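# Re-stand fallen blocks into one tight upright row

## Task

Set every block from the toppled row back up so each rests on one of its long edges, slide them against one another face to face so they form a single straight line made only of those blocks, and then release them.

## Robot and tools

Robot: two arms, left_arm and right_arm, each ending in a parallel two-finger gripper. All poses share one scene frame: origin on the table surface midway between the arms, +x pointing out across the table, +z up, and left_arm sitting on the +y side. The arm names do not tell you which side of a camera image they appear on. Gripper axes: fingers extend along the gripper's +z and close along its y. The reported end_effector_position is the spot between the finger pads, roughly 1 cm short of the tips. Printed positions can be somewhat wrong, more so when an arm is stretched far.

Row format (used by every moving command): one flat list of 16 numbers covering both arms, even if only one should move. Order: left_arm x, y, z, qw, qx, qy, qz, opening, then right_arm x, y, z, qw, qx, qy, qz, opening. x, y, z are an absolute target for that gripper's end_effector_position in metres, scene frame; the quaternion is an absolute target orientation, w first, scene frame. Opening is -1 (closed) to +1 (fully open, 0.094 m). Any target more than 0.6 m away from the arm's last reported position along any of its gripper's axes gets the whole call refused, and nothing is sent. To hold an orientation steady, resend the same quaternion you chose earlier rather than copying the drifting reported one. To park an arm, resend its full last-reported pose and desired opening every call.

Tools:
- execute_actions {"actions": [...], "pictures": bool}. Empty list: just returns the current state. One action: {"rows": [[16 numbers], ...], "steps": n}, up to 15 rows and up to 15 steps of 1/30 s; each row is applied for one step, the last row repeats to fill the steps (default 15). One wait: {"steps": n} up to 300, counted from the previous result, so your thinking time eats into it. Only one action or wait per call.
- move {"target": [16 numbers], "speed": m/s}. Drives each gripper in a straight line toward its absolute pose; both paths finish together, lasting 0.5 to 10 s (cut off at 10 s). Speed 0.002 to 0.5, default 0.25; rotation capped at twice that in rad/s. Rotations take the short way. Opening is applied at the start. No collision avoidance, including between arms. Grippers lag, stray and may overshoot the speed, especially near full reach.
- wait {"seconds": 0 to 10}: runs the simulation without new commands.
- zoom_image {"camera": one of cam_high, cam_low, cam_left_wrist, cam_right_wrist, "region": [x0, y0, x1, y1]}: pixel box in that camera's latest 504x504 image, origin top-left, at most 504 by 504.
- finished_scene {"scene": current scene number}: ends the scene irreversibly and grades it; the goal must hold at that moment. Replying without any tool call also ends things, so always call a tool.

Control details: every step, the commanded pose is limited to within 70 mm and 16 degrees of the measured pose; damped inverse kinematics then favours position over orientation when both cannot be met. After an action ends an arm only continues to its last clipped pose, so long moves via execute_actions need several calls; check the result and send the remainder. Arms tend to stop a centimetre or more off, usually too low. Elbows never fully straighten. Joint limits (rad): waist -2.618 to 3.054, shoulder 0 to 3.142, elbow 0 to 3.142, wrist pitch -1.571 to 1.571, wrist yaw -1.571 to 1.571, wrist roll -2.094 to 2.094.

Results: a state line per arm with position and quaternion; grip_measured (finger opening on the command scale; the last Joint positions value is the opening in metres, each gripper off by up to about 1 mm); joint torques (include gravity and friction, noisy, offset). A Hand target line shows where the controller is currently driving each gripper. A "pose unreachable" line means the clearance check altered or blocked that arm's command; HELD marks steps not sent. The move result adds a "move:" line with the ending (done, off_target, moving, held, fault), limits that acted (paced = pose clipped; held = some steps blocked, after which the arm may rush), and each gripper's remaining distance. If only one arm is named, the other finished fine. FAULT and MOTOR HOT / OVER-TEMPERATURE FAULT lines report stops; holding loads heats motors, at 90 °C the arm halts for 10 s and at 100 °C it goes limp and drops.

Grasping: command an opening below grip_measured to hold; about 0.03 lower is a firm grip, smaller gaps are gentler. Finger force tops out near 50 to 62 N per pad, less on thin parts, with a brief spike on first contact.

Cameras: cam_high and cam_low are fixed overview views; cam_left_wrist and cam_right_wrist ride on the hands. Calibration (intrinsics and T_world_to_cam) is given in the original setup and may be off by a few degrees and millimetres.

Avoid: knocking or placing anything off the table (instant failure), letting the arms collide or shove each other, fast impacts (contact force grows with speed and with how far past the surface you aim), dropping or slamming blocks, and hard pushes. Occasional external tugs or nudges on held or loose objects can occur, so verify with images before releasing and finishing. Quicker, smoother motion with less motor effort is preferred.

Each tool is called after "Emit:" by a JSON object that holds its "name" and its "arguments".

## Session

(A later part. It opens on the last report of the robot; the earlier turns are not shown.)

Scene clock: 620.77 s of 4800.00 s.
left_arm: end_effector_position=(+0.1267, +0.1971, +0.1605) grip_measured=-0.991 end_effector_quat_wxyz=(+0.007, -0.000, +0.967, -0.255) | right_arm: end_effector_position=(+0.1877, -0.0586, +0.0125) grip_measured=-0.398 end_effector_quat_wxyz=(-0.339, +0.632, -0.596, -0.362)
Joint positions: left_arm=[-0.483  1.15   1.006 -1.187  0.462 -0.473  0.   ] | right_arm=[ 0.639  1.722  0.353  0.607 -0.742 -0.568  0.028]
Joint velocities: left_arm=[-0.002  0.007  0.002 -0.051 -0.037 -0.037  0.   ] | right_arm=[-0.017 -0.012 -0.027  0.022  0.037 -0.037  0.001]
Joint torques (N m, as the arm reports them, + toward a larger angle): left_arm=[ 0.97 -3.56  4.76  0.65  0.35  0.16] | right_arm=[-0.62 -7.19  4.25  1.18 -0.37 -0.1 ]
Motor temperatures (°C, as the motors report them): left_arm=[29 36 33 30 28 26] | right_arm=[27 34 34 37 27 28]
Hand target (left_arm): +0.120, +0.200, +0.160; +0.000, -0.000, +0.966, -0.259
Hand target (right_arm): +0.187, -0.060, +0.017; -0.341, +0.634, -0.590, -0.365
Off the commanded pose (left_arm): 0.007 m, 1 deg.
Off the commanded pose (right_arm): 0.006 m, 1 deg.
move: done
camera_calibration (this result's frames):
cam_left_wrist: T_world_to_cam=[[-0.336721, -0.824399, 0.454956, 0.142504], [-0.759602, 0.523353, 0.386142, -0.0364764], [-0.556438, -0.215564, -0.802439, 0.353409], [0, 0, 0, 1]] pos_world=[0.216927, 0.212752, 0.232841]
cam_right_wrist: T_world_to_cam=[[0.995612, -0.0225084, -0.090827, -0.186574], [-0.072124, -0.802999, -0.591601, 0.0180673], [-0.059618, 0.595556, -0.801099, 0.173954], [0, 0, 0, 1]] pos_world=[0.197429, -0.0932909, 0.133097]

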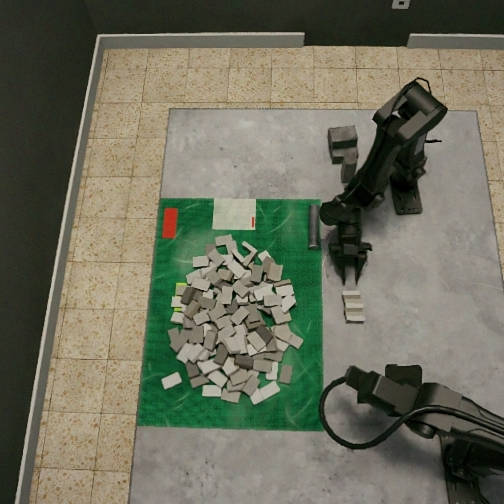

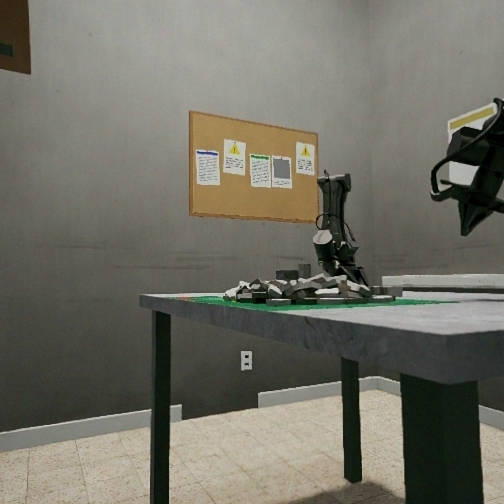

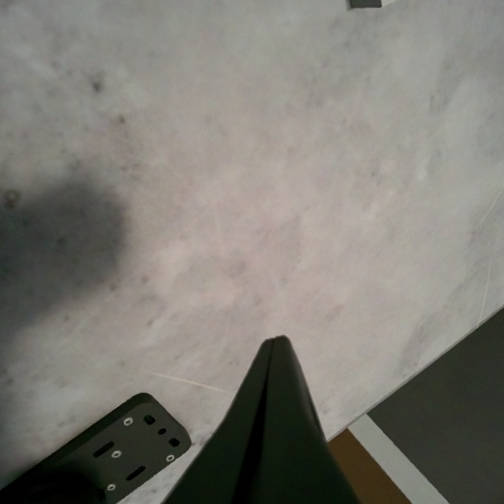

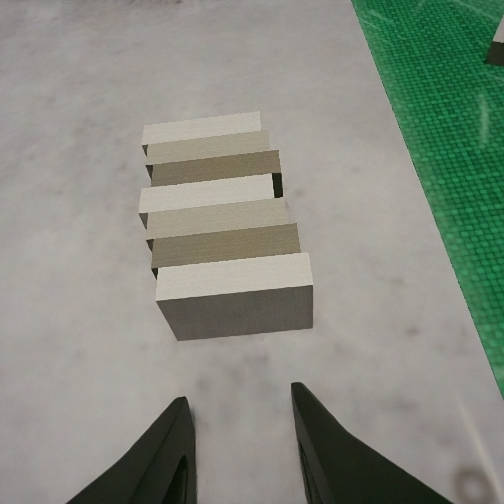

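Emit:
{"name": "move", "arguments": {"target": [0.12,0.20,0.16, 0,0,0.966,-0.2588, -1, 0.185,-0.060,0.019, 0.3411,-0.6334,0.5906,0.3657, 0.65], "speed": 0.03}}

Emit:
{"name": "move", "arguments": {"target": [0.12,0.20,0.16, 0,0,0.966,-0.2588, -1, 0.184,-0.010,0.019, 0.3411,-0.6334,0.5906,0.3657, 0.65], "speed": 0.03}}

Scene clock: 645.13 s of 4800.00 s.
left_arm: end_effector_position=(+0.1267, +0.1971, +0.1605) grip_measured=-0.991 end_effector_quat_wxyz=(+0.007, -0.000, +0.967, -0.255) | right_arm: end_effector_position=(+0.1863, -0.0585, +0.0146) grip_measured=+0.648 end_effector_quat_wxyz=(-0.339, +0.633, -0.593, -0.365)
Joint positions: left_arm=[-0.483  1.15   1.006 -1.187  0.462 -0.473  0.   ] | right_arm=[ 0.639  1.712  0.353  0.598 -0.751 -0.572  0.077]
Joint velocities: left_arm=[ 0.007  0.007  0.012  0.051  0.007  0.037 -0.001] | right_arm=[-0.007 -0.002 -0.007  0.007  0.066 -0.007  0.001]
Joint torques (N m, as the arm reports them, + toward a larger angle): left_arm=[ 0.98 -3.63  4.78  0.63  0.37  0.17] | right_arm=[-0.11 -7.36  3.92  1.28 -0.27 -0.05]
Motor temperatures (°C, as the motors report them): left_arm=[29 35 33 30 28 26] | right_arm=[27 35 33 36 27 28]
Hand target (left_arm): +0.120, +0.200, +0.160; +0.000, -0.000, +0.966, -0.259
Hand target (right_arm): +0.185, -0.060, +0.019; -0.341, +0.633, -0.591, -0.366
Off the commanded pose (left_arm): 0.007 m, 1 deg.
Off the commanded pose (right_arm): 0.005 m, 0 deg.
After step 90, 20.67 s passed at rest.
move: done
camera_calibration (this result's frames):
cam_left_wrist: T_world_to_cam=[[-0.336721, -0.824399, 0.454956, 0.142504], [-0.759602, 0.523353, 0.386142, -0.0364764], [-0.556438, -0.215564, -0.802439, 0.353409], [0, 0, 0, 1]] pos_world=[0.216927, 0.212752, 0.232841]
cam_right_wrist: T_world_to_cam=[[0.995694, -0.0146742, -0.0915374, -0.184577], [-0.0665353, -0.800686, -0.595378, 0.0184444], [-0.064556, 0.598905, -0.798214, 0.176576], [0, 0, 0, 1]] pos_world=[0.196408, -0.0936923, 0.135031]

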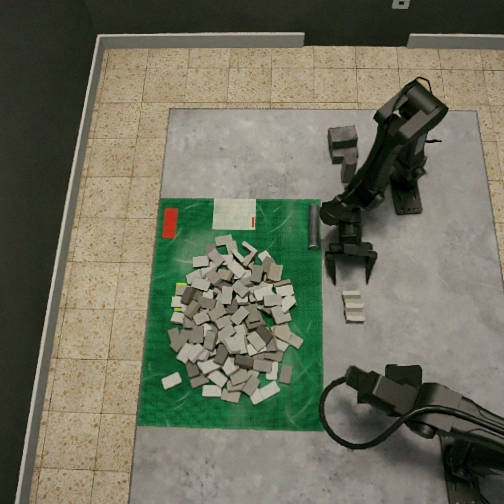

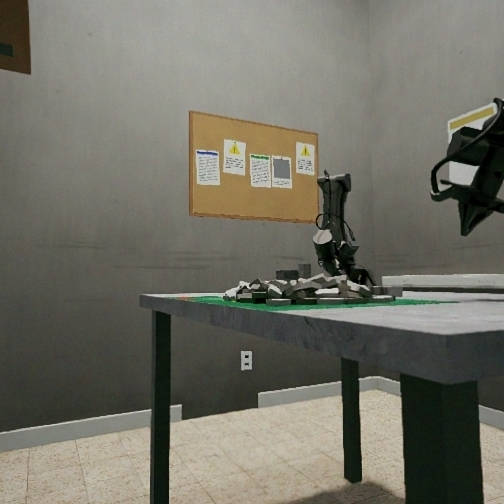

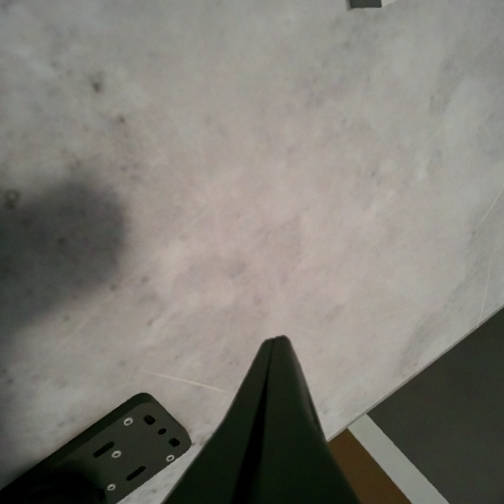

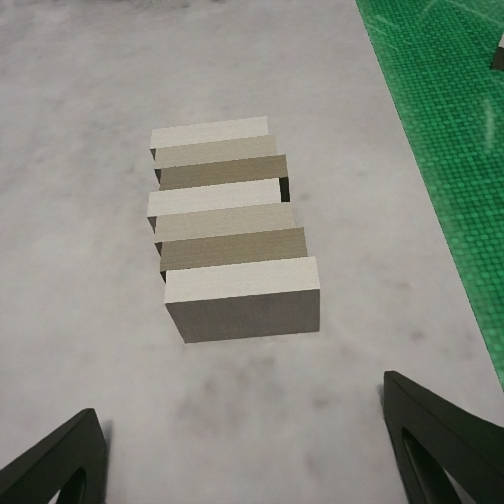

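Scene clock: 647.03 s of 4800.00 s.
left_arm: end_effector_position=(+0.1267, +0.1971, +0.1605) grip_measured=-0.991 end_effector_quat_wxyz=(+0.007, -0.000, +0.967, -0.255) | right_arm: end_effector_position=(+0.1792, -0.0195, +0.0144) grip_measured=+0.648 end_effector_quat_wxyz=(-0.333, +0.635, -0.595, -0.364)
Joint positions: left_arm=[-0.483  1.15   1.006 -1.187  0.462 -0.473  0.   ] | right_arm=[ 0.779  1.785  0.437  0.65  -0.645 -0.455  0.077]
Joint velocities: left_arm=[ 0.007 -0.007 -0.007 -0.007 -0.037  0.037  0.001] | right_arm=[ 0.002 -0.002  0.032 -0.007 -0.007 -0.022 -0.001]
Joint torques (N m, as the arm reports them, + toward a larger angle): left_arm=[ 0.99 -3.59  4.82  0.67  0.37  0.16] | right_arm=[ 0.8  -4.88  7.    1.65 -0.18  0.12]
Motor temperatures (°C, as the motors report them): left_arm=[29 35 33 30 28 26] | right_arm=[27 35 34 36 27 28]
Hand target (left_arm): +0.120, +0.200, +0.160; +0.000, -0.000, +0.966, -0.259
Hand target (right_arm): +0.184, -0.010, +0.020; -0.342, +0.633, -0.590, -0.367
Off the commanded pose (left_arm): 0.007 m, 1 deg.
Off the commanded pose (right_arm): 0.012 m, 1 deg.
move: off_target (right_arm)
camera_calibration (this result's frames):
cam_left_wrist: T_world_to_cam=[[-0.336721, -0.824399, 0.454956, 0.142504], [-0.759602, 0.523353, 0.386142, -0.0364764], [-0.556438, -0.215564, -0.802439, 0.353409], [0, 0, 0, 1]] pos_world=[0.216927, 0.212752, 0.232841]
cam_right_wrist: T_world_to_cam=[[0.995262, -0.0130748, -0.096346, -0.176775], [-0.0674055, -0.806922, -0.586799, 0.049003], [-0.0700714, 0.590513, -0.80398, 0.153543], [0, 0, 0, 1]] pos_world=[0.189999, -0.053439, 0.135169]

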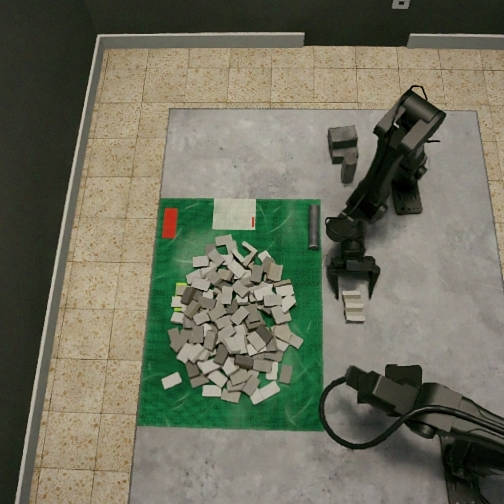

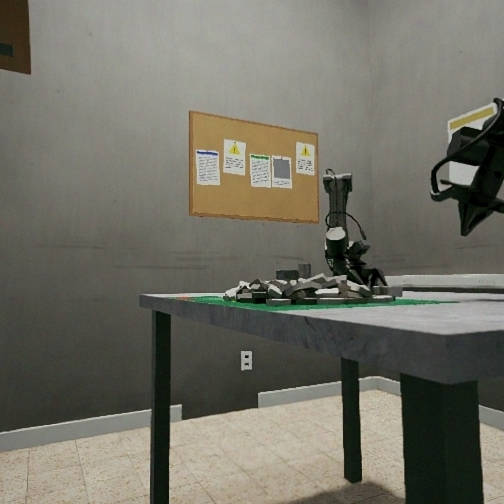

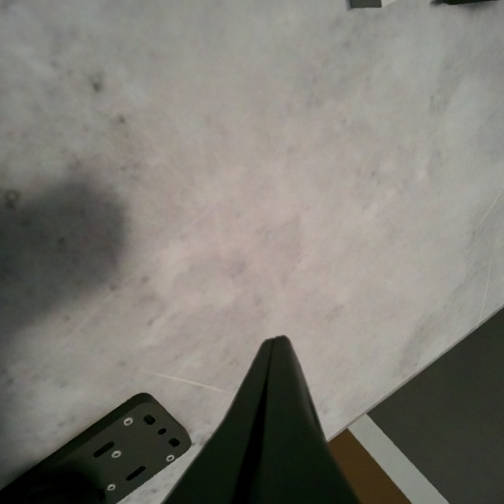

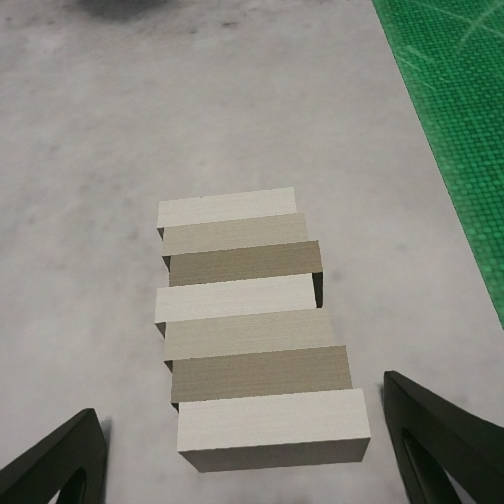

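Emit:
{"name": "move", "arguments": {"target": [0.12,0.20,0.16, 0,0,0.966,-0.2588, -1, 0.193,-0.010,0.019, 0.3442,-0.6282,0.5961,0.3628, 0.65], "speed": 0.02}}

Scene clock: 652.30 s of 4800.00 s.
left_arm: end_effector_position=(+0.1267, +0.1971, +0.1605) grip_measured=-0.991 end_effector_quat_wxyz=(+0.007, -0.000, +0.967, -0.255) | right_arm: end_effector_position=(+0.1826, -0.0159, +0.0150) grip_measured=+0.648 end_effector_quat_wxyz=(-0.336, +0.634, -0.595, -0.363)
Joint positions: left_arm=[-0.483  1.15   1.006 -1.187  0.462 -0.473  0.   ] | right_arm=[ 0.779  1.796  0.453  0.651 -0.642 -0.453  0.077]
Joint velocities: left_arm=[-0.002 -0.007 -0.012  0.066 -0.022 -0.037  0.001] | right_arm=[-0.012 -0.002  0.007  0.037  0.022 -0.022 -0.001]
Joint torques (N m, as the arm reports them, + toward a larger angle): left_arm=[ 0.91 -3.61  4.83  0.67  0.37  0.17] | right_arm=[-0.83 -5.15  7.07  1.5  -0.2   0.07]
Motor temperatures (°C, as the motors report them): left_arm=[29 35 33 30 28 26] | right_arm=[27 35 34 37 27 28]
Hand target (left_arm): +0.120, +0.200, +0.160; +0.000, -0.000, +0.966, -0.259
Hand target (right_arm): +0.193, -0.011, +0.019; -0.344, +0.628, -0.596, -0.363
Off the commanded pose (left_arm): 0.007 m, 1 deg.
Off the commanded pose (right_arm): 0.013 m, 1 deg.
After step 90, 1.13 s passed at rest.
move: off_target (right_arm)
camera_calibration (this result's frames):
cam_left_wrist: T_world_to_cam=[[-0.336721, -0.824399, 0.454956, 0.142504], [-0.759602, 0.523353, 0.386142, -0.0364764], [-0.556438, -0.215564, -0.802439, 0.353409], [0, 0, 0, 1]] pos_world=[0.216927, 0.212752, 0.232841]
cam_right_wrist: T_world_to_cam=[[0.995532, -0.0157448, -0.0930992, -0.180187], [-0.067834, -0.805133, -0.589203, 0.0525926], [-0.0656804, 0.592886, -0.802604, 0.15137], [0, 0, 0, 1]] pos_world=[0.192891, -0.0502378, 0.135702]

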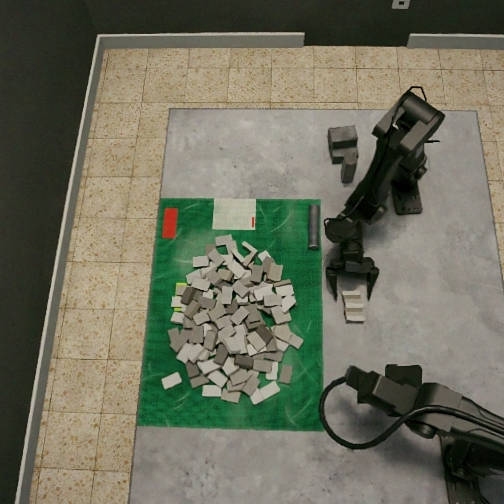

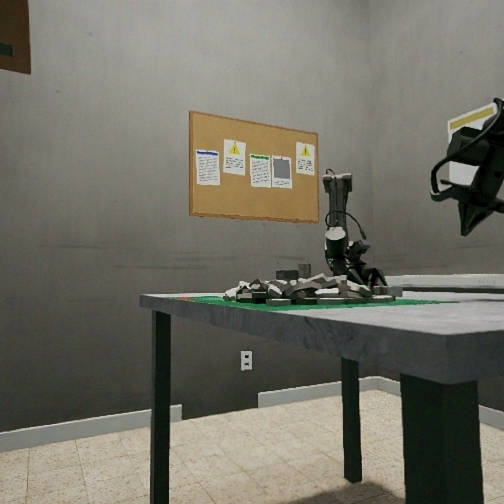

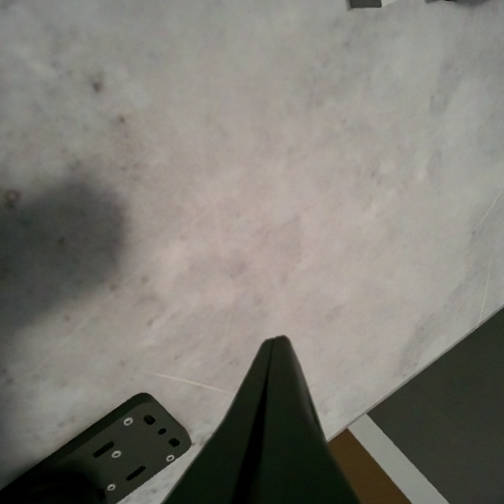

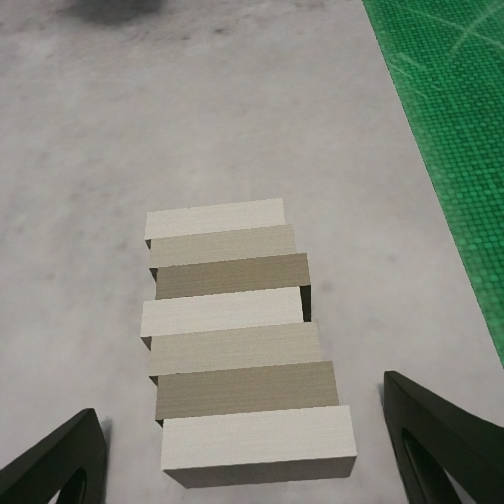

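Emit:
{"name": "move", "arguments": {"target": [0.12,0.20,0.16, 0,0,0.966,-0.2588, -1, 0.192,0.006,0.019, 0.3442,-0.6282,0.5961,0.3628, 0.65], "speed": 0.02}}

Scene clock: 658.17 s of 4800.00 s.
left_arm: end_effector_position=(+0.1267, +0.1971, +0.1605) grip_measured=-0.991 end_effector_quat_wxyz=(+0.007, -0.000, +0.967, -0.255) | right_arm: end_effector_position=(+0.1881, -0.0038, +0.0144) grip_measured=+0.648 end_effector_quat_wxyz=(-0.337, +0.630, -0.600, -0.360)
Joint positions: left_arm=[-0.483  1.15   1.006 -1.187  0.462 -0.473  0.   ] | right_arm=[ 0.8    1.828  0.497  0.652 -0.613 -0.427  0.077]
Joint velocities: left_arm=[ 0.012 -0.007  0.002  0.007  0.007 -0.051  0.   ] | right_arm=[-0.002 -0.017 -0.027  0.007 -0.037 -0.022 -0.   ]
Joint torques (N m, as the arm reports them, + toward a larger angle): left_arm=[ 0.98 -3.54  4.82  0.63  0.37  0.16] | right_arm=[ 0.77 -5.41  7.1   1.62 -0.15  0.1 ]
Motor temperatures (°C, as the motors report them): left_arm=[29 35 33 30 28 26] | right_arm=[27 35 34 37 27 28]
Hand target (left_arm): +0.120, +0.200, +0.160; +0.000, -0.000, +0.966, -0.259
Hand target (right_arm): +0.192, +0.006, +0.019; -0.344, +0.628, -0.596, -0.363
Off the commanded pose (left_arm): 0.007 m, 1 deg.
Off the commanded pose (right_arm): 0.012 m, 1 deg.
After step 90, 1.43 s passed at rest.
move: off_target (right_arm)
camera_calibration (this result's frames):
cam_left_wrist: T_world_to_cam=[[-0.336721, -0.824399, 0.454956, 0.142504], [-0.759602, 0.523353, 0.386142, -0.0364764], [-0.556438, -0.215564, -0.802439, 0.353409], [0, 0, 0, 1]] pos_world=[0.216927, 0.212752, 0.232841]
cam_right_wrist: T_world_to_cam=[[0.995147, -0.0309384, -0.0934083, -0.185495], [-0.0801034, -0.806029, -0.58643, 0.0646229], [-0.0571466, 0.591067, -0.804596, 0.142508], [0, 0, 0, 1]] pos_world=[0.197915, -0.0378827, 0.135231]

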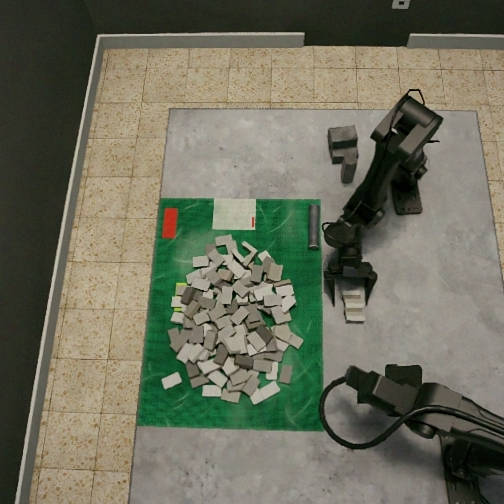

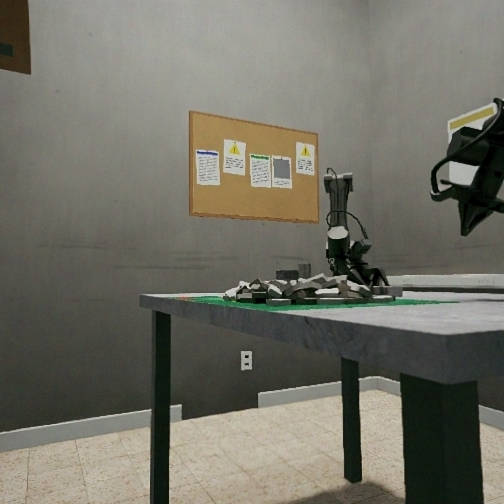

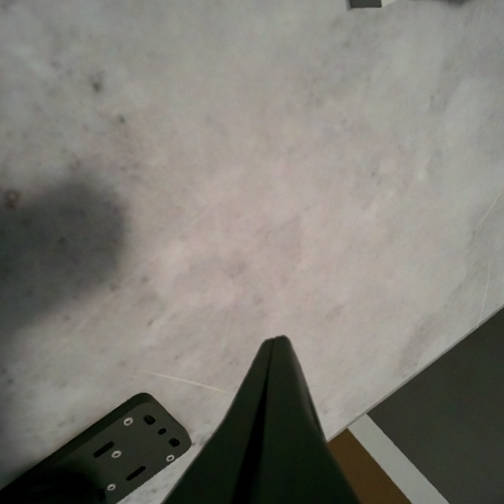

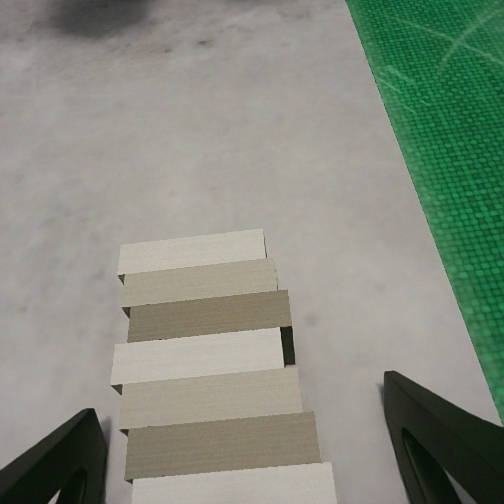

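Emit:
{"name": "execute_actions", "arguments": {"actions": []}}

Scene clock: 670.27 s of 4800.00 s.
left_arm: end_effector_position=(+0.1267, +0.1971, +0.1605) grip_measured=-0.991 end_effector_quat_wxyz=(+0.007, -0.000, +0.967, -0.255) | right_arm: end_effector_position=(+0.1881, -0.0038, +0.0144) grip_measured=+0.648 end_effector_quat_wxyz=(-0.337, +0.630, -0.600, -0.360)
Joint positions: left_arm=[-0.483  1.15   1.006 -1.187  0.462 -0.473  0.   ] | right_arm=[ 0.8    1.828  0.497  0.652 -0.613 -0.426  0.077]
Joint velocities: left_arm=[ 0.007 -0.002 -0.007 -0.022 -0.125 -0.066 -0.003] | right_arm=[ 0.007 -0.007 -0.002 -0.051  0.051 -0.022 -0.001]
Joint torques (N m, as the arm reports them, + toward a larger angle): left_arm=[ 1.01 -3.56  4.83  0.65  0.35  0.16] | right_arm=[ 0.75 -5.29  7.19  1.62 -0.14  0.08]
Motor temperatures (°C, as the motors report them): left_arm=[29 35 33 30 28 26] | right_arm=[27 34 35 37 27 28]
Hand target (left_arm): +0.120, +0.200, +0.160; +0.000, -0.000, +0.966, -0.259
Hand target (right_arm): +0.192, +0.006, +0.019; -0.344, +0.628, -0.596, -0.363
Off the commanded pose (left_arm): 0.007 m, 1 deg.
Off the commanded pose (right_arm): 0.012 m, 1 deg.
Steps of this call (steps 1 to 90: nothing new was sent; then 9.10 s passed at rest). Readings (end_effector_position):
1: left_arm (+0.1267, +0.1971, +0.1605) | right_arm (+0.1881, -0.0038, +0.0144)
2: left_arm (+0.1267, +0.1971, +0.1605) | right_arm (+0.1881, -0.0038, +0.0144)
4: left_arm (+0.1267, +0.1971, +0.1605) | right_arm (+0.1881, -0.0038, +0.0144)
8: left_arm (+0.1267, +0.1971, +0.1605) | right_arm (+0.1881, -0.0038, +0.0144)
90: the state above
camera_calibration (this result's frames):
cam_left_wrist: T_world_to_cam=[[-0.336721, -0.824399, 0.454956, 0.142504], [-0.759602, 0.523353, 0.386142, -0.0364764], [-0.556438, -0.215564, -0.802439, 0.353409], [0, 0, 0, 1]] pos_world=[0.216927, 0.212752, 0.232841]
cam_right_wrist: T_world_to_cam=[[0.995074, -0.0313319, -0.0940575, -0.185473], [-0.0808026, -0.806019, -0.586348, 0.0647533], [-0.0574408, 0.591059, -0.80458, 0.142563], [0, 0, 0, 1]] pos_world=[0.19798, -0.0378821, 0.135226]

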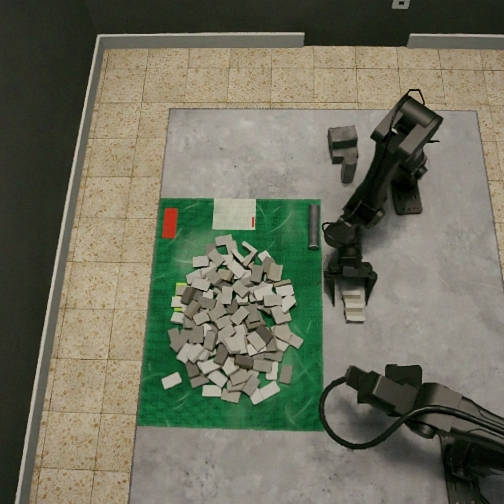

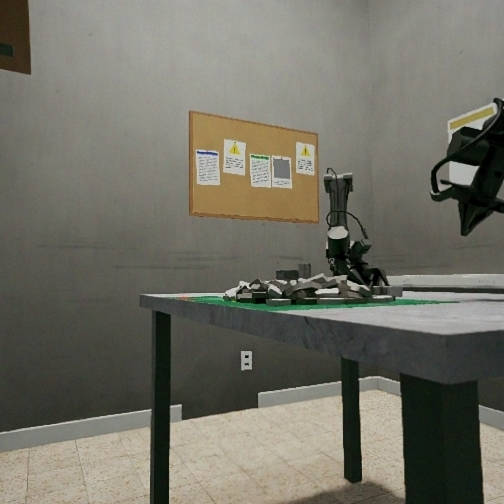

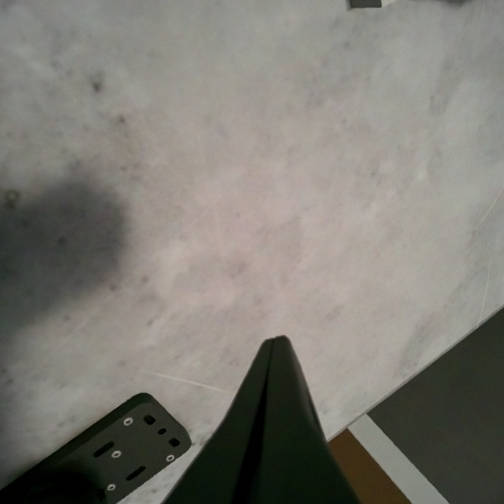

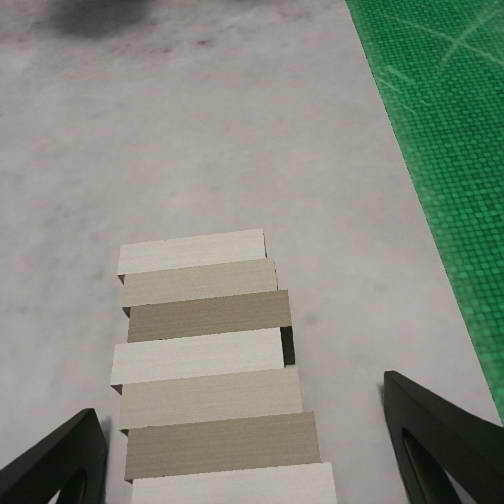

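Emit:
{"name": "move", "arguments": {"target": [0.12,0.20,0.16,0,0,0.966,-0.2588,-1, 0.185,0.018,0.019,0.3442,-0.6282,0.5961,0.3628,0.65], "speed": 0.03}}

Scene clock: 677.27 s of 4800.00 s.
left_arm: end_effector_position=(+0.1267, +0.1971, +0.1605) grip_measured=-0.991 end_effector_quat_wxyz=(+0.007, -0.000, +0.967, -0.255) | right_arm: end_effector_position=(+0.1816, +0.0083, +0.0147) grip_measured=+0.648 end_effector_quat_wxyz=(-0.337, +0.630, -0.600, -0.360)
Joint positions: left_arm=[-0.483  1.15   1.006 -1.187  0.462 -0.473  0.   ] | right_arm=[ 0.848  1.845  0.517  0.669 -0.577 -0.393  0.077]
Joint velocities: left_arm=[ 0.007  0.007 -0.002  0.051 -0.066  0.007  0.   ] | right_arm=[ 0.012  0.002 -0.012  0.007 -0.051 -0.007  0.001]
Joint torques (N m, as the arm reports them, + toward a larger angle): left_arm=[ 1.01 -3.55  4.8   0.64  0.35  0.18] | right_arm=[ 0.77 -5.49  7.19  1.63 -0.11  0.08]
Motor temperatures (°C, as the motors report them): left_arm=[29 35 33 30 28 26] | right_arm=[27 34 35 37 27 28]
Hand target (left_arm): +0.120, +0.200, +0.160; +0.000, -0.000, +0.966, -0.259
Hand target (right_arm): +0.185, +0.018, +0.019; -0.345, +0.628, -0.596, -0.363
Off the commanded pose (left_arm): 0.007 m, 1 deg.
Off the commanded pose (right_arm): 0.011 m, 1 deg.
After step 90, 3.00 s passed at rest.
move: off_target (right_arm)
camera_calibration (this result's frames):
cam_left_wrist: T_world_to_cam=[[-0.336721, -0.824399, 0.454956, 0.142504], [-0.759602, 0.523353, 0.386142, -0.0364764], [-0.556438, -0.215564, -0.802439, 0.353409], [0, 0, 0, 1]] pos_world=[0.216927, 0.212752, 0.232841]
cam_right_wrist: T_world_to_cam=[[0.995252, -0.0295988, -0.0927251, -0.17862], [-0.0786277, -0.806014, -0.586651, 0.0737504], [-0.0573735, 0.591156, -0.804514, 0.135228], [0, 0, 0, 1]] pos_world=[0.191329, -0.025784, 0.135496]

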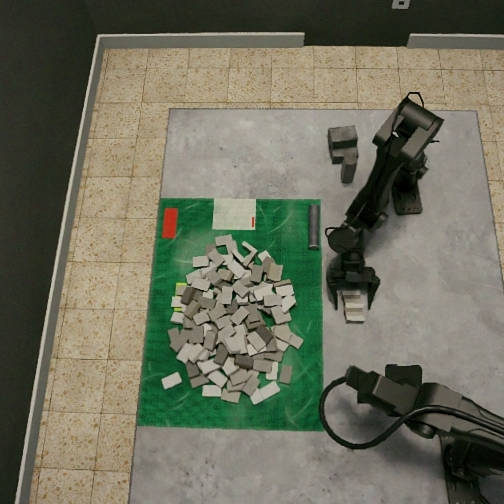

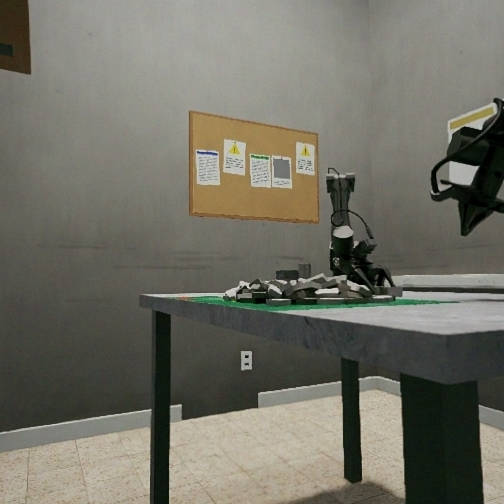

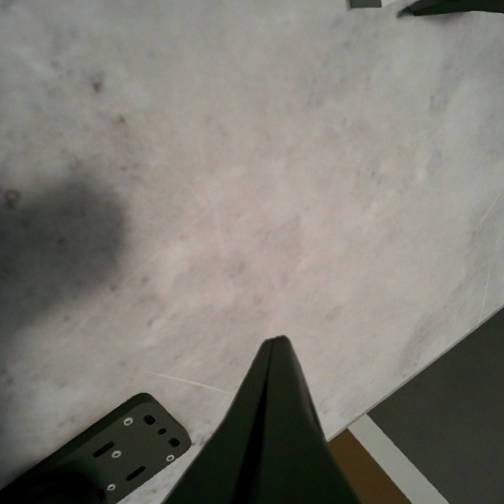

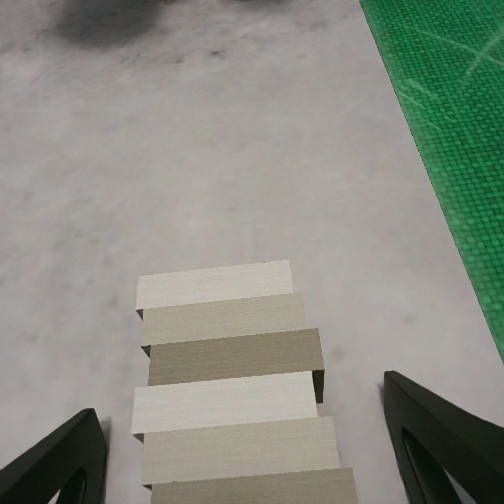

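Emit:
{"name": "execute_actions", "arguments": {"actions": [{"rows": [[0.12,0.20,0.16,0,0,0.966,-0.2588,-1, 0.185,0.018,0.019,0.3442,-0.6282,0.5961,0.3628,0.5],[0.12,0.20,0.16,0,0,0.966,-0.2588,-1, 0.185,0.018,0.019,0.3442,-0.6282,0.5961,0.3628,0.4],[0.12,0.20,0.16,0,0,0.966,-0.2588,-1, 0.185,0.018,0.019,0.3442,-0.6282,0.5961,0.3628,0.3],[0.12,0.20,0.16,0,0,0.966,-0.2588,-1, 0.185,0.018,0.019,0.3442,-0.6282,0.5961,0.3628,0.22],[0.12,0.20,0.16,0,0,0.966,-0.2588,-1, 0.185,0.018,0.019,0.3442,-0.6282,0.5961,0.3628,0.15],[0.12,0.20,0.16,0,0,0.966,-0.2588,-1, 0.185,0.018,0.019,0.3442,-0.6282,0.5961,0.3628,0.09],[0.12,0.20,0.16,0,0,0.966,-0.2588,-1, 0.185,0.018,0.019,0.3442,-0.6282,0.5961,0.3628,0.04],[0.12,0.20,0.16,0,0,0.966,-0.2588,-1, 0.185,0.018,0.019,0.3442,-0.6282,0.5961,0.3628,0.0],[0.12,0.20,0.16,0,0,0.966,-0.2588,-1, 0.185,0.018,0.019,0.3442,-0.6282,0.5961,0.3628,-0.04],[0.12,0.20,0.16,0,0,0.966,-0.2588,-1, 0.185,0.018,0.019,0.3442,-0.6282,0.5961,0.3628,-0.08],[0.12,0.20,0.16,0,0,0.966,-0.2588,-1, 0.185,0.018,0.019,0.3442,-0.6282,0.5961,0.3628,-0.11],[0.12,0.20,0.16,0,0,0.966,-0.2588,-1, 0.185,0.018,0.019,0.3442,-0.6282,0.5961,0.3628,-0.13],[0.12,0.20,0.16,0,0,0.966,-0.2588,-1, 0.185,0.018,0.019,0.3442,-0.6282,0.5961,0.3628,-0.15]], "steps": 15}]}}

Scene clock: 687.13 s of 4800.00 s.
left_arm: end_effector_position=(+0.1267, +0.1971, +0.1605) grip_measured=-0.991 end_effector_quat_wxyz=(+0.007, -0.000, +0.967, -0.255) | right_arm: end_effector_position=(+0.1823, +0.0082, +0.0145) grip_measured=-0.099 end_effector_quat_wxyz=(-0.338, +0.629, -0.601, -0.359)
Joint positions: left_arm=[-0.483  1.15   1.006 -1.187  0.462 -0.473  0.   ] | right_arm=[ 0.848  1.845  0.517  0.669 -0.573 -0.39   0.042]
Joint velocities: left_arm=[ 0.007  0.002 -0.002 -0.022 -0.007 -0.081  0.001] | right_arm=[-0.012  0.002  0.007  0.081  0.007  0.007 -0.001]
Joint torques (N m, as the arm reports them, + toward a larger angle): left_arm=[ 0.98 -3.58  4.78  0.63  0.37  0.18] | right_arm=[ 0.78 -5.49  7.13  1.65 -0.15  0.11]
Motor temperatures (°C, as the motors report them): left_arm=[29 35 33 30 28 26] | right_arm=[27 34 35 38 27 28]
Hand target (left_arm): +0.120, +0.200, +0.160; +0.000, -0.000, +0.966, -0.259
Hand target (right_arm): +0.185, +0.018, +0.019; -0.344, +0.628, -0.596, -0.363
Off the commanded pose (left_arm): 0.007 m, 1 deg.
Off the commanded pose (right_arm): 0.011 m, 1 deg.
Steps of this call (steps 1 to 90: nothing new was sent; then 6.37 s passed at rest; steps 91 to 105: all 15 steps of this action). Readings (end_effector_position):
91: left_arm (+0.1267, +0.1971, +0.1605) | right_arm (+0.1816, +0.0083, +0.0147)
92: left_arm (+0.1267, +0.1971, +0.1605) | right_arm (+0.1818, +0.0083, +0.0146)
94: left_arm (+0.1267, +0.1971, +0.1605) | right_arm (+0.1820, +0.0082, +0.0146)
98: left_arm (+0.1267, +0.1971, +0.1605) | right_arm (+0.1822, +0.0082, +0.0145)
105: the state above
camera_calibration (this result's frames):
cam_left_wrist: T_world_to_cam=[[-0.336721, -0.824399, 0.454956, 0.142504], [-0.759602, 0.523353, 0.386142, -0.0364764], [-0.556438, -0.215564, -0.802439, 0.353409], [0, 0, 0, 1]] pos_world=[0.216927, 0.212752, 0.232841]
cam_right_wrist: T_world_to_cam=[[0.99514, -0.0341928, -0.092345, -0.17931], [-0.0820515, -0.806425, -0.585617, 0.0742567], [-0.0544454, 0.590347, -0.805311, 0.134648], [0, 0, 0, 1]] pos_world=[0.191862, -0.0257379, 0.135361]

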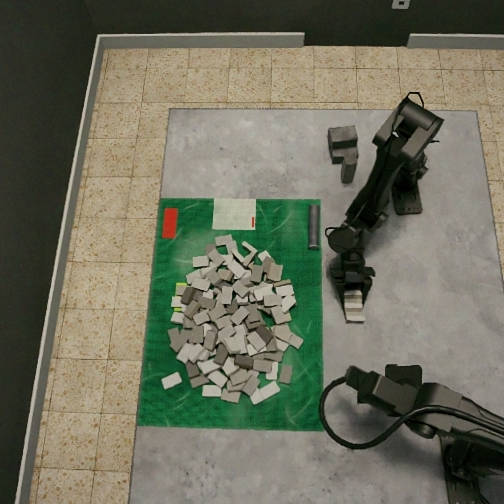

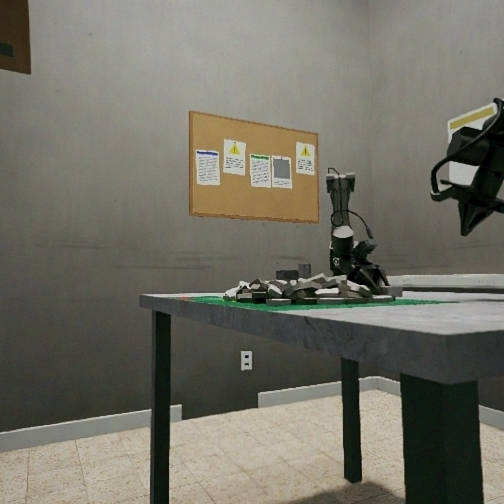

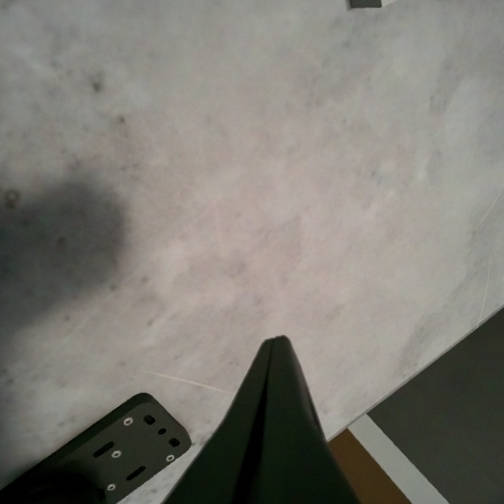

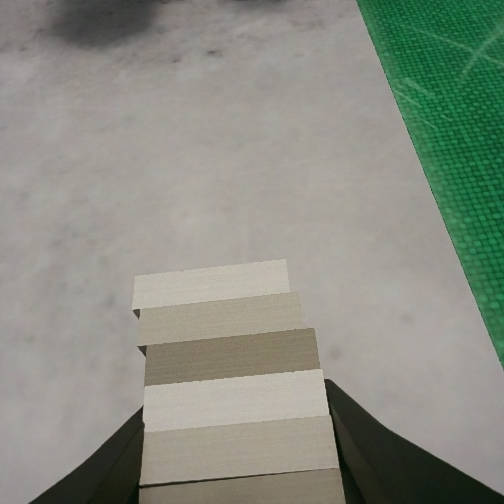

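Emit:
{"name": "execute_actions", "arguments": {"actions": [{"rows": [[0.12,0.20,0.16,0,0,0.966,-0.2588,-1, 0.185,0.018,0.019,0.3442,-0.6282,0.5961,0.3628,-0.16]], "steps": 10}]}}

Scene clock: 689.27 s of 4800.00 s.
left_arm: end_effector_position=(+0.1267, +0.1971, +0.1605) grip_measured=-0.991 end_effector_quat_wxyz=(+0.007, -0.000, +0.967, -0.255) | right_arm: end_effector_position=(+0.1823, +0.0082, +0.0145) grip_measured=-0.099 end_effector_quat_wxyz=(-0.338, +0.629, -0.601, -0.359)
Joint positions: left_arm=[-0.483  1.15   1.006 -1.187  0.462 -0.473  0.   ] | right_arm=[ 0.848  1.845  0.517  0.669 -0.573 -0.39   0.042]
Joint velocities: left_arm=[ 0.007  0.017 -0.017 -0.007 -0.051  0.095 -0.   ] | right_arm=[ 0.002  0.007  0.007 -0.007  0.022 -0.037 -0.001]
Joint torques (N m, as the arm reports them, + toward a larger angle): left_arm=[ 0.99 -3.59  4.73  0.63  0.35  0.15] | right_arm=[ 0.78 -5.45  7.08  1.64 -0.12  0.09]
Motor temperatures (°C, as the motors report them): left_arm=[29 35 33 30 28 26] | right_arm=[27 34 35 38 27 28]
Hand target (left_arm): +0.120, +0.200, +0.160; +0.000, -0.000, +0.966, -0.259
Hand target (right_arm): +0.185, +0.018, +0.019; -0.344, +0.628, -0.596, -0.363
Off the commanded pose (left_arm): 0.007 m, 1 deg.
Off the commanded pose (right_arm): 0.011 m, 1 deg.
Steps of this call (steps 1 to 54: nothing new was sent; steps 55 to 64: all 10 steps of this action). Readings (end_effector_position):
55: left_arm (+0.1267, +0.1971, +0.1605) | right_arm (+0.1823, +0.0082, +0.0145)
56: left_arm (+0.1267, +0.1971, +0.1605) | right_arm (+0.1823, +0.0082, +0.0145)
58: left_arm (+0.1267, +0.1971, +0.1605) | right_arm (+0.1823, +0.0082, +0.0145)
62: left_arm (+0.1267, +0.1971, +0.1605) | right_arm (+0.1823, +0.0082, +0.0145)
64: the state above
camera_calibration (this result's frames):
cam_left_wrist: T_world_to_cam=[[-0.336721, -0.824399, 0.454956, 0.142504], [-0.759602, 0.523353, 0.386142, -0.0364764], [-0.556438, -0.215564, -0.802439, 0.353409], [0, 0, 0, 1]] pos_world=[0.216927, 0.212752, 0.232841]
cam_right_wrist: T_world_to_cam=[[0.99514, -0.0341928, -0.092345, -0.17931], [-0.0820515, -0.806425, -0.585617, 0.0742567], [-0.0544454, 0.590347, -0.805311, 0.134648], [0, 0, 0, 1]] pos_world=[0.191862, -0.0257379, 0.135361]

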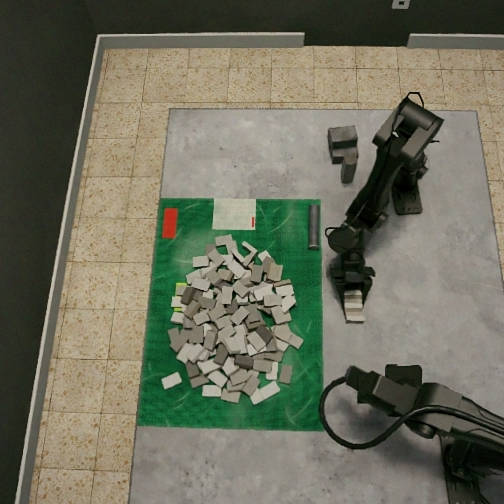

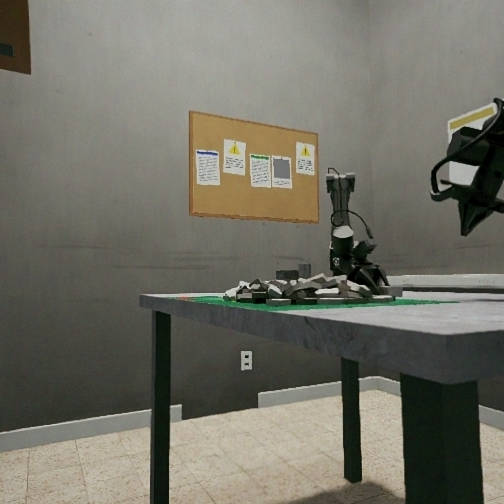

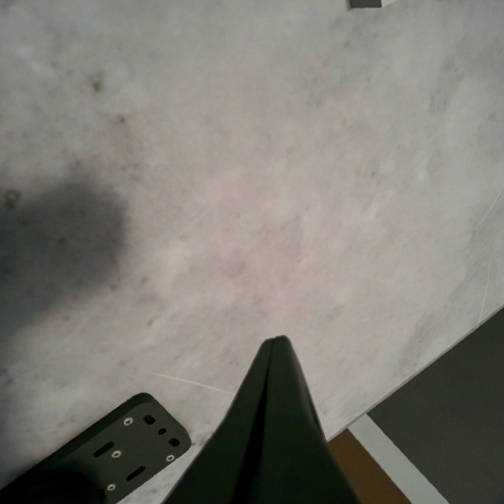

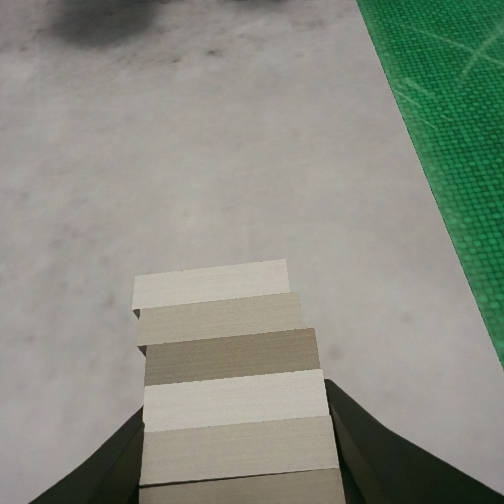

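Emit:
{"name": "move", "arguments": {"target": [0.12,0.20,0.16,0,0,0.966,-0.2588,-1, 0.184,0.040,0.026,0.2634,-0.6702,0.6360,0.2776,0.45], "speed": 0.03}}

Scene clock: 711.33 s of 4800.00 s.
left_arm: end_effector_position=(+0.1267, +0.1971, +0.1605) grip_measured=-0.991 end_effector_quat_wxyz=(+0.007, -0.000, +0.967, -0.255) | right_arm: end_effector_position=(+0.1835, +0.0323, +0.0161) grip_measured=+0.448 end_effector_quat_wxyz=(-0.256, +0.665, -0.644, -0.277)
Joint positions: left_arm=[-0.483  1.15   1.006 -1.187  0.462 -0.473  0.   ] | right_arm=[ 0.948  1.815  0.798  0.13  -0.398 -0.421  0.068]
Joint velocities: left_arm=[ 0.007 -0.002 -0.007  0.051  0.007 -0.007 -0.   ] | right_arm=[-0.012 -0.007  0.017  0.037  0.007  0.007 -0.002]
Joint torques (N m, as the arm reports them, + toward a larger angle): left_arm=[ 1.   -3.6   4.78  0.62  0.37  0.18] | right_arm=[ 0.78 -8.16  8.47  1.15 -0.15 -0.12]
Motor temperatures (°C, as the motors report them): left_arm=[29 34 34 30 28 26] | right_arm=[27 35 35 38 27 28]
Hand target (left_arm): +0.120, +0.200, +0.160; +0.000, -0.000, +0.966, -0.259
Hand target (right_arm): +0.184, +0.040, +0.026; -0.264, +0.671, -0.634, -0.278
Off the commanded pose (left_arm): 0.007 m, 1 deg.
Off the commanded pose (right_arm): 0.013 m, 1 deg.
After step 90, 14.77 s passed at rest.
move: off_target (right_arm)
camera_calibration (this result's frames):
cam_left_wrist: T_world_to_cam=[[-0.336721, -0.824399, 0.454956, 0.142504], [-0.759602, 0.523353, 0.386142, -0.0364764], [-0.556438, -0.215564, -0.802439, 0.353409], [0, 0, 0, 1]] pos_world=[0.216927, 0.212752, 0.232841]
cam_right_wrist: T_world_to_cam=[[0.994942, -0.0628794, -0.078333, -0.17882], [-0.0871904, -0.927837, -0.362651, 0.0960056], [-0.049877, 0.367647, -0.928627, 0.130153], [0, 0, 0, 1]] pos_world=[0.192778, 0.0299834, 0.141672]

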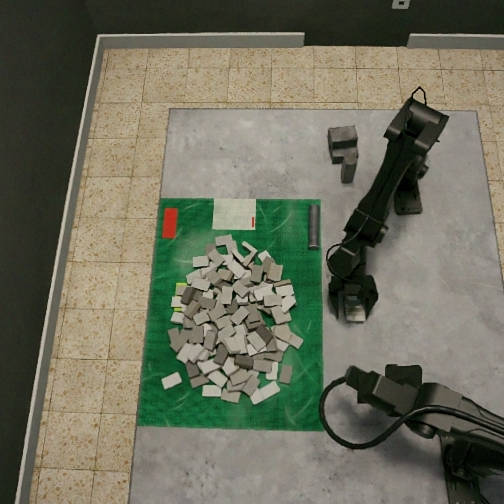

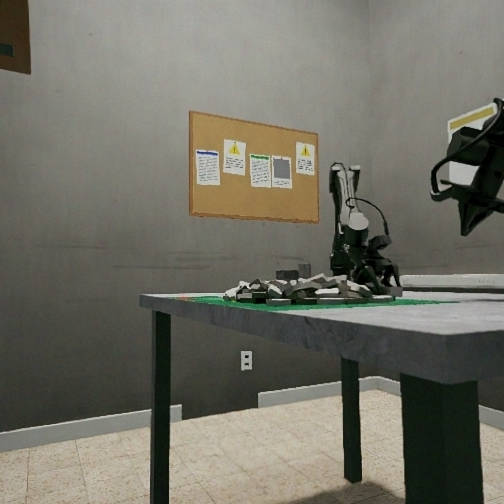

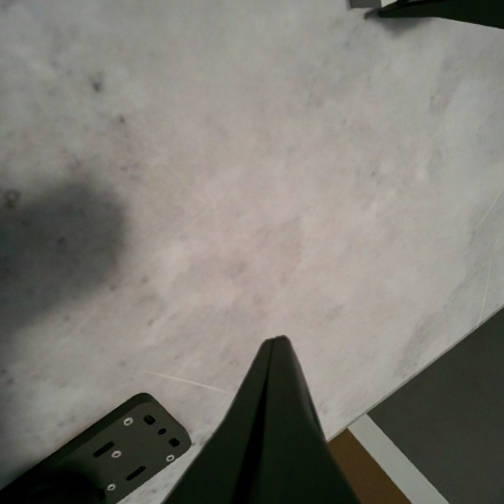

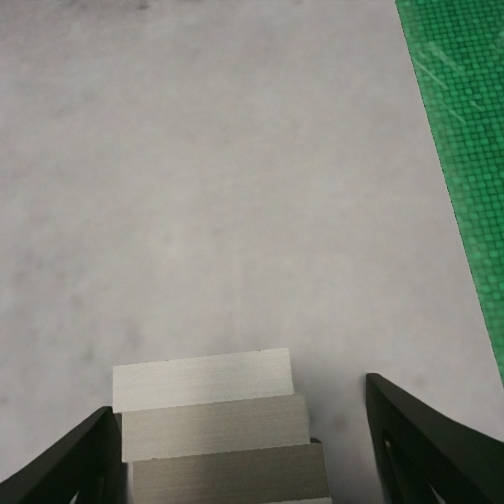

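Emit:
{"name": "move", "arguments": {"target": [0.12,0.20,0.16,0,0,0.966,-0.2588,-1, 0.179,0.040,0.029,0.2634,-0.6702,0.6360,0.2776,0.45], "speed": 0.02}}

Scene clock: 718.93 s of 4800.00 s.
left_arm: end_effector_position=(+0.1267, +0.1971, +0.1605) grip_measured=-0.991 end_effector_quat_wxyz=(+0.007, -0.000, +0.967, -0.255) | right_arm: end_effector_position=(+0.1825, +0.0329, +0.0152) grip_measured=+0.448 end_effector_quat_wxyz=(-0.258, +0.668, -0.644, -0.271)
Joint positions: left_arm=[-0.483  1.15   1.006 -1.187  0.462 -0.473  0.   ] | right_arm=[ 0.958  1.815  0.799  0.128 -0.38  -0.422  0.068]
Joint velocities: left_arm=[-0.002 -0.007  0.002  0.022 -0.022 -0.037  0.   ] | right_arm=[ 0.002 -0.007 -0.022 -0.007 -0.037 -0.007  0.   ]
Joint torques (N m, as the arm reports them, + toward a larger angle): left_arm=[ 0.95 -3.57  4.85  0.63  0.35  0.17] | right_arm=[ 1.12 -9.42  7.77  1.07 -0.18  0.05]
Motor temperatures (°C, as the motors report them): left_arm=[29 34 34 30 28 26] | right_arm=[27 36 35 37 27 28]
Hand target (left_arm): +0.120, +0.200, +0.160; +0.000, -0.000, +0.966, -0.259
Hand target (right_arm): +0.179, +0.040, +0.029; -0.264, +0.670, -0.636, -0.278
Off the commanded pose (left_arm): 0.007 m, 1 deg.
Off the commanded pose (right_arm): 0.016 m, 1 deg.
After step 90, 3.60 s passed at rest.
move: off_target (right_arm)
camera_calibration (this result's frames):
cam_left_wrist: T_world_to_cam=[[-0.336721, -0.824399, 0.454956, 0.142504], [-0.759602, 0.523353, 0.386142, -0.0364764], [-0.556438, -0.215564, -0.802439, 0.353409], [0, 0, 0, 1]] pos_world=[0.216927, 0.212752, 0.232841]
cam_right_wrist: T_world_to_cam=[[0.995751, -0.06405, -0.0661686, -0.178121], [-0.0835419, -0.93059, -0.356402, 0.0954516], [-0.0387483, 0.360415, -0.931987, 0.127256], [0, 0, 0, 1]] pos_world=[0.190269, 0.0315529, 0.140834]

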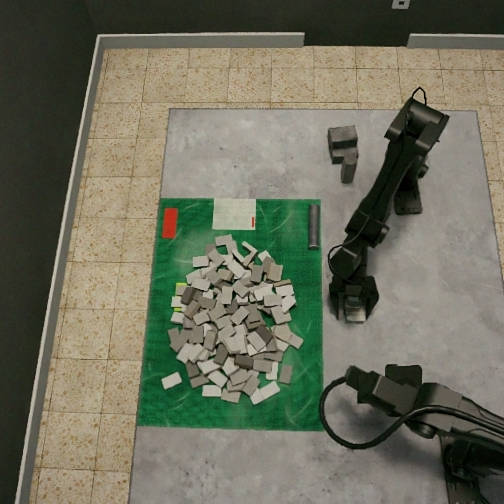

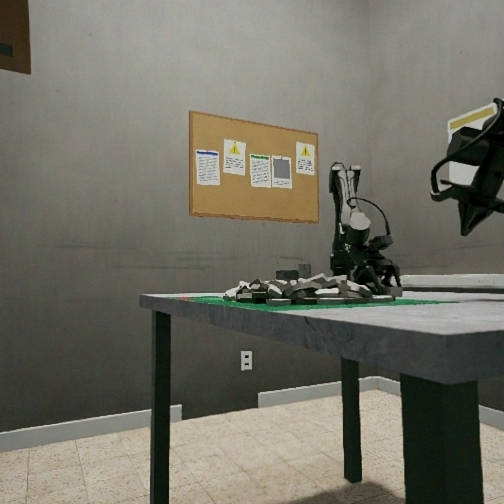

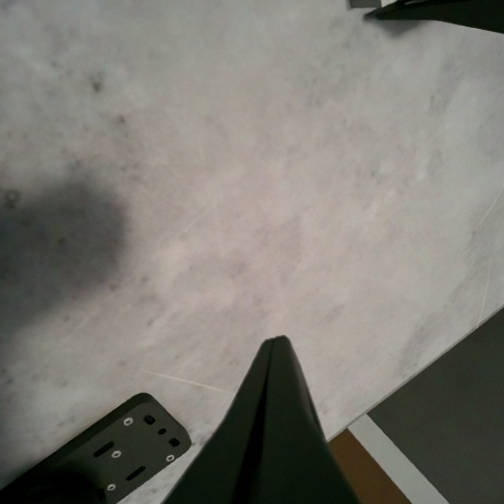

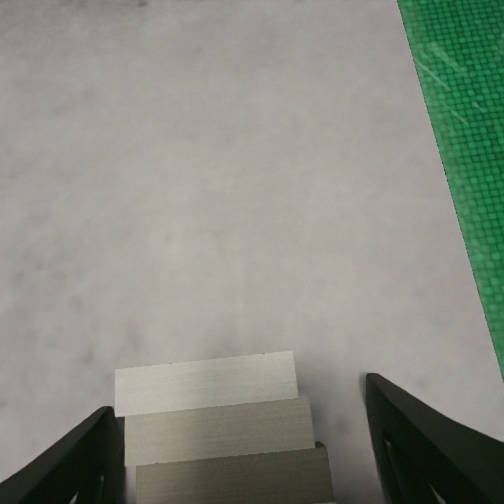

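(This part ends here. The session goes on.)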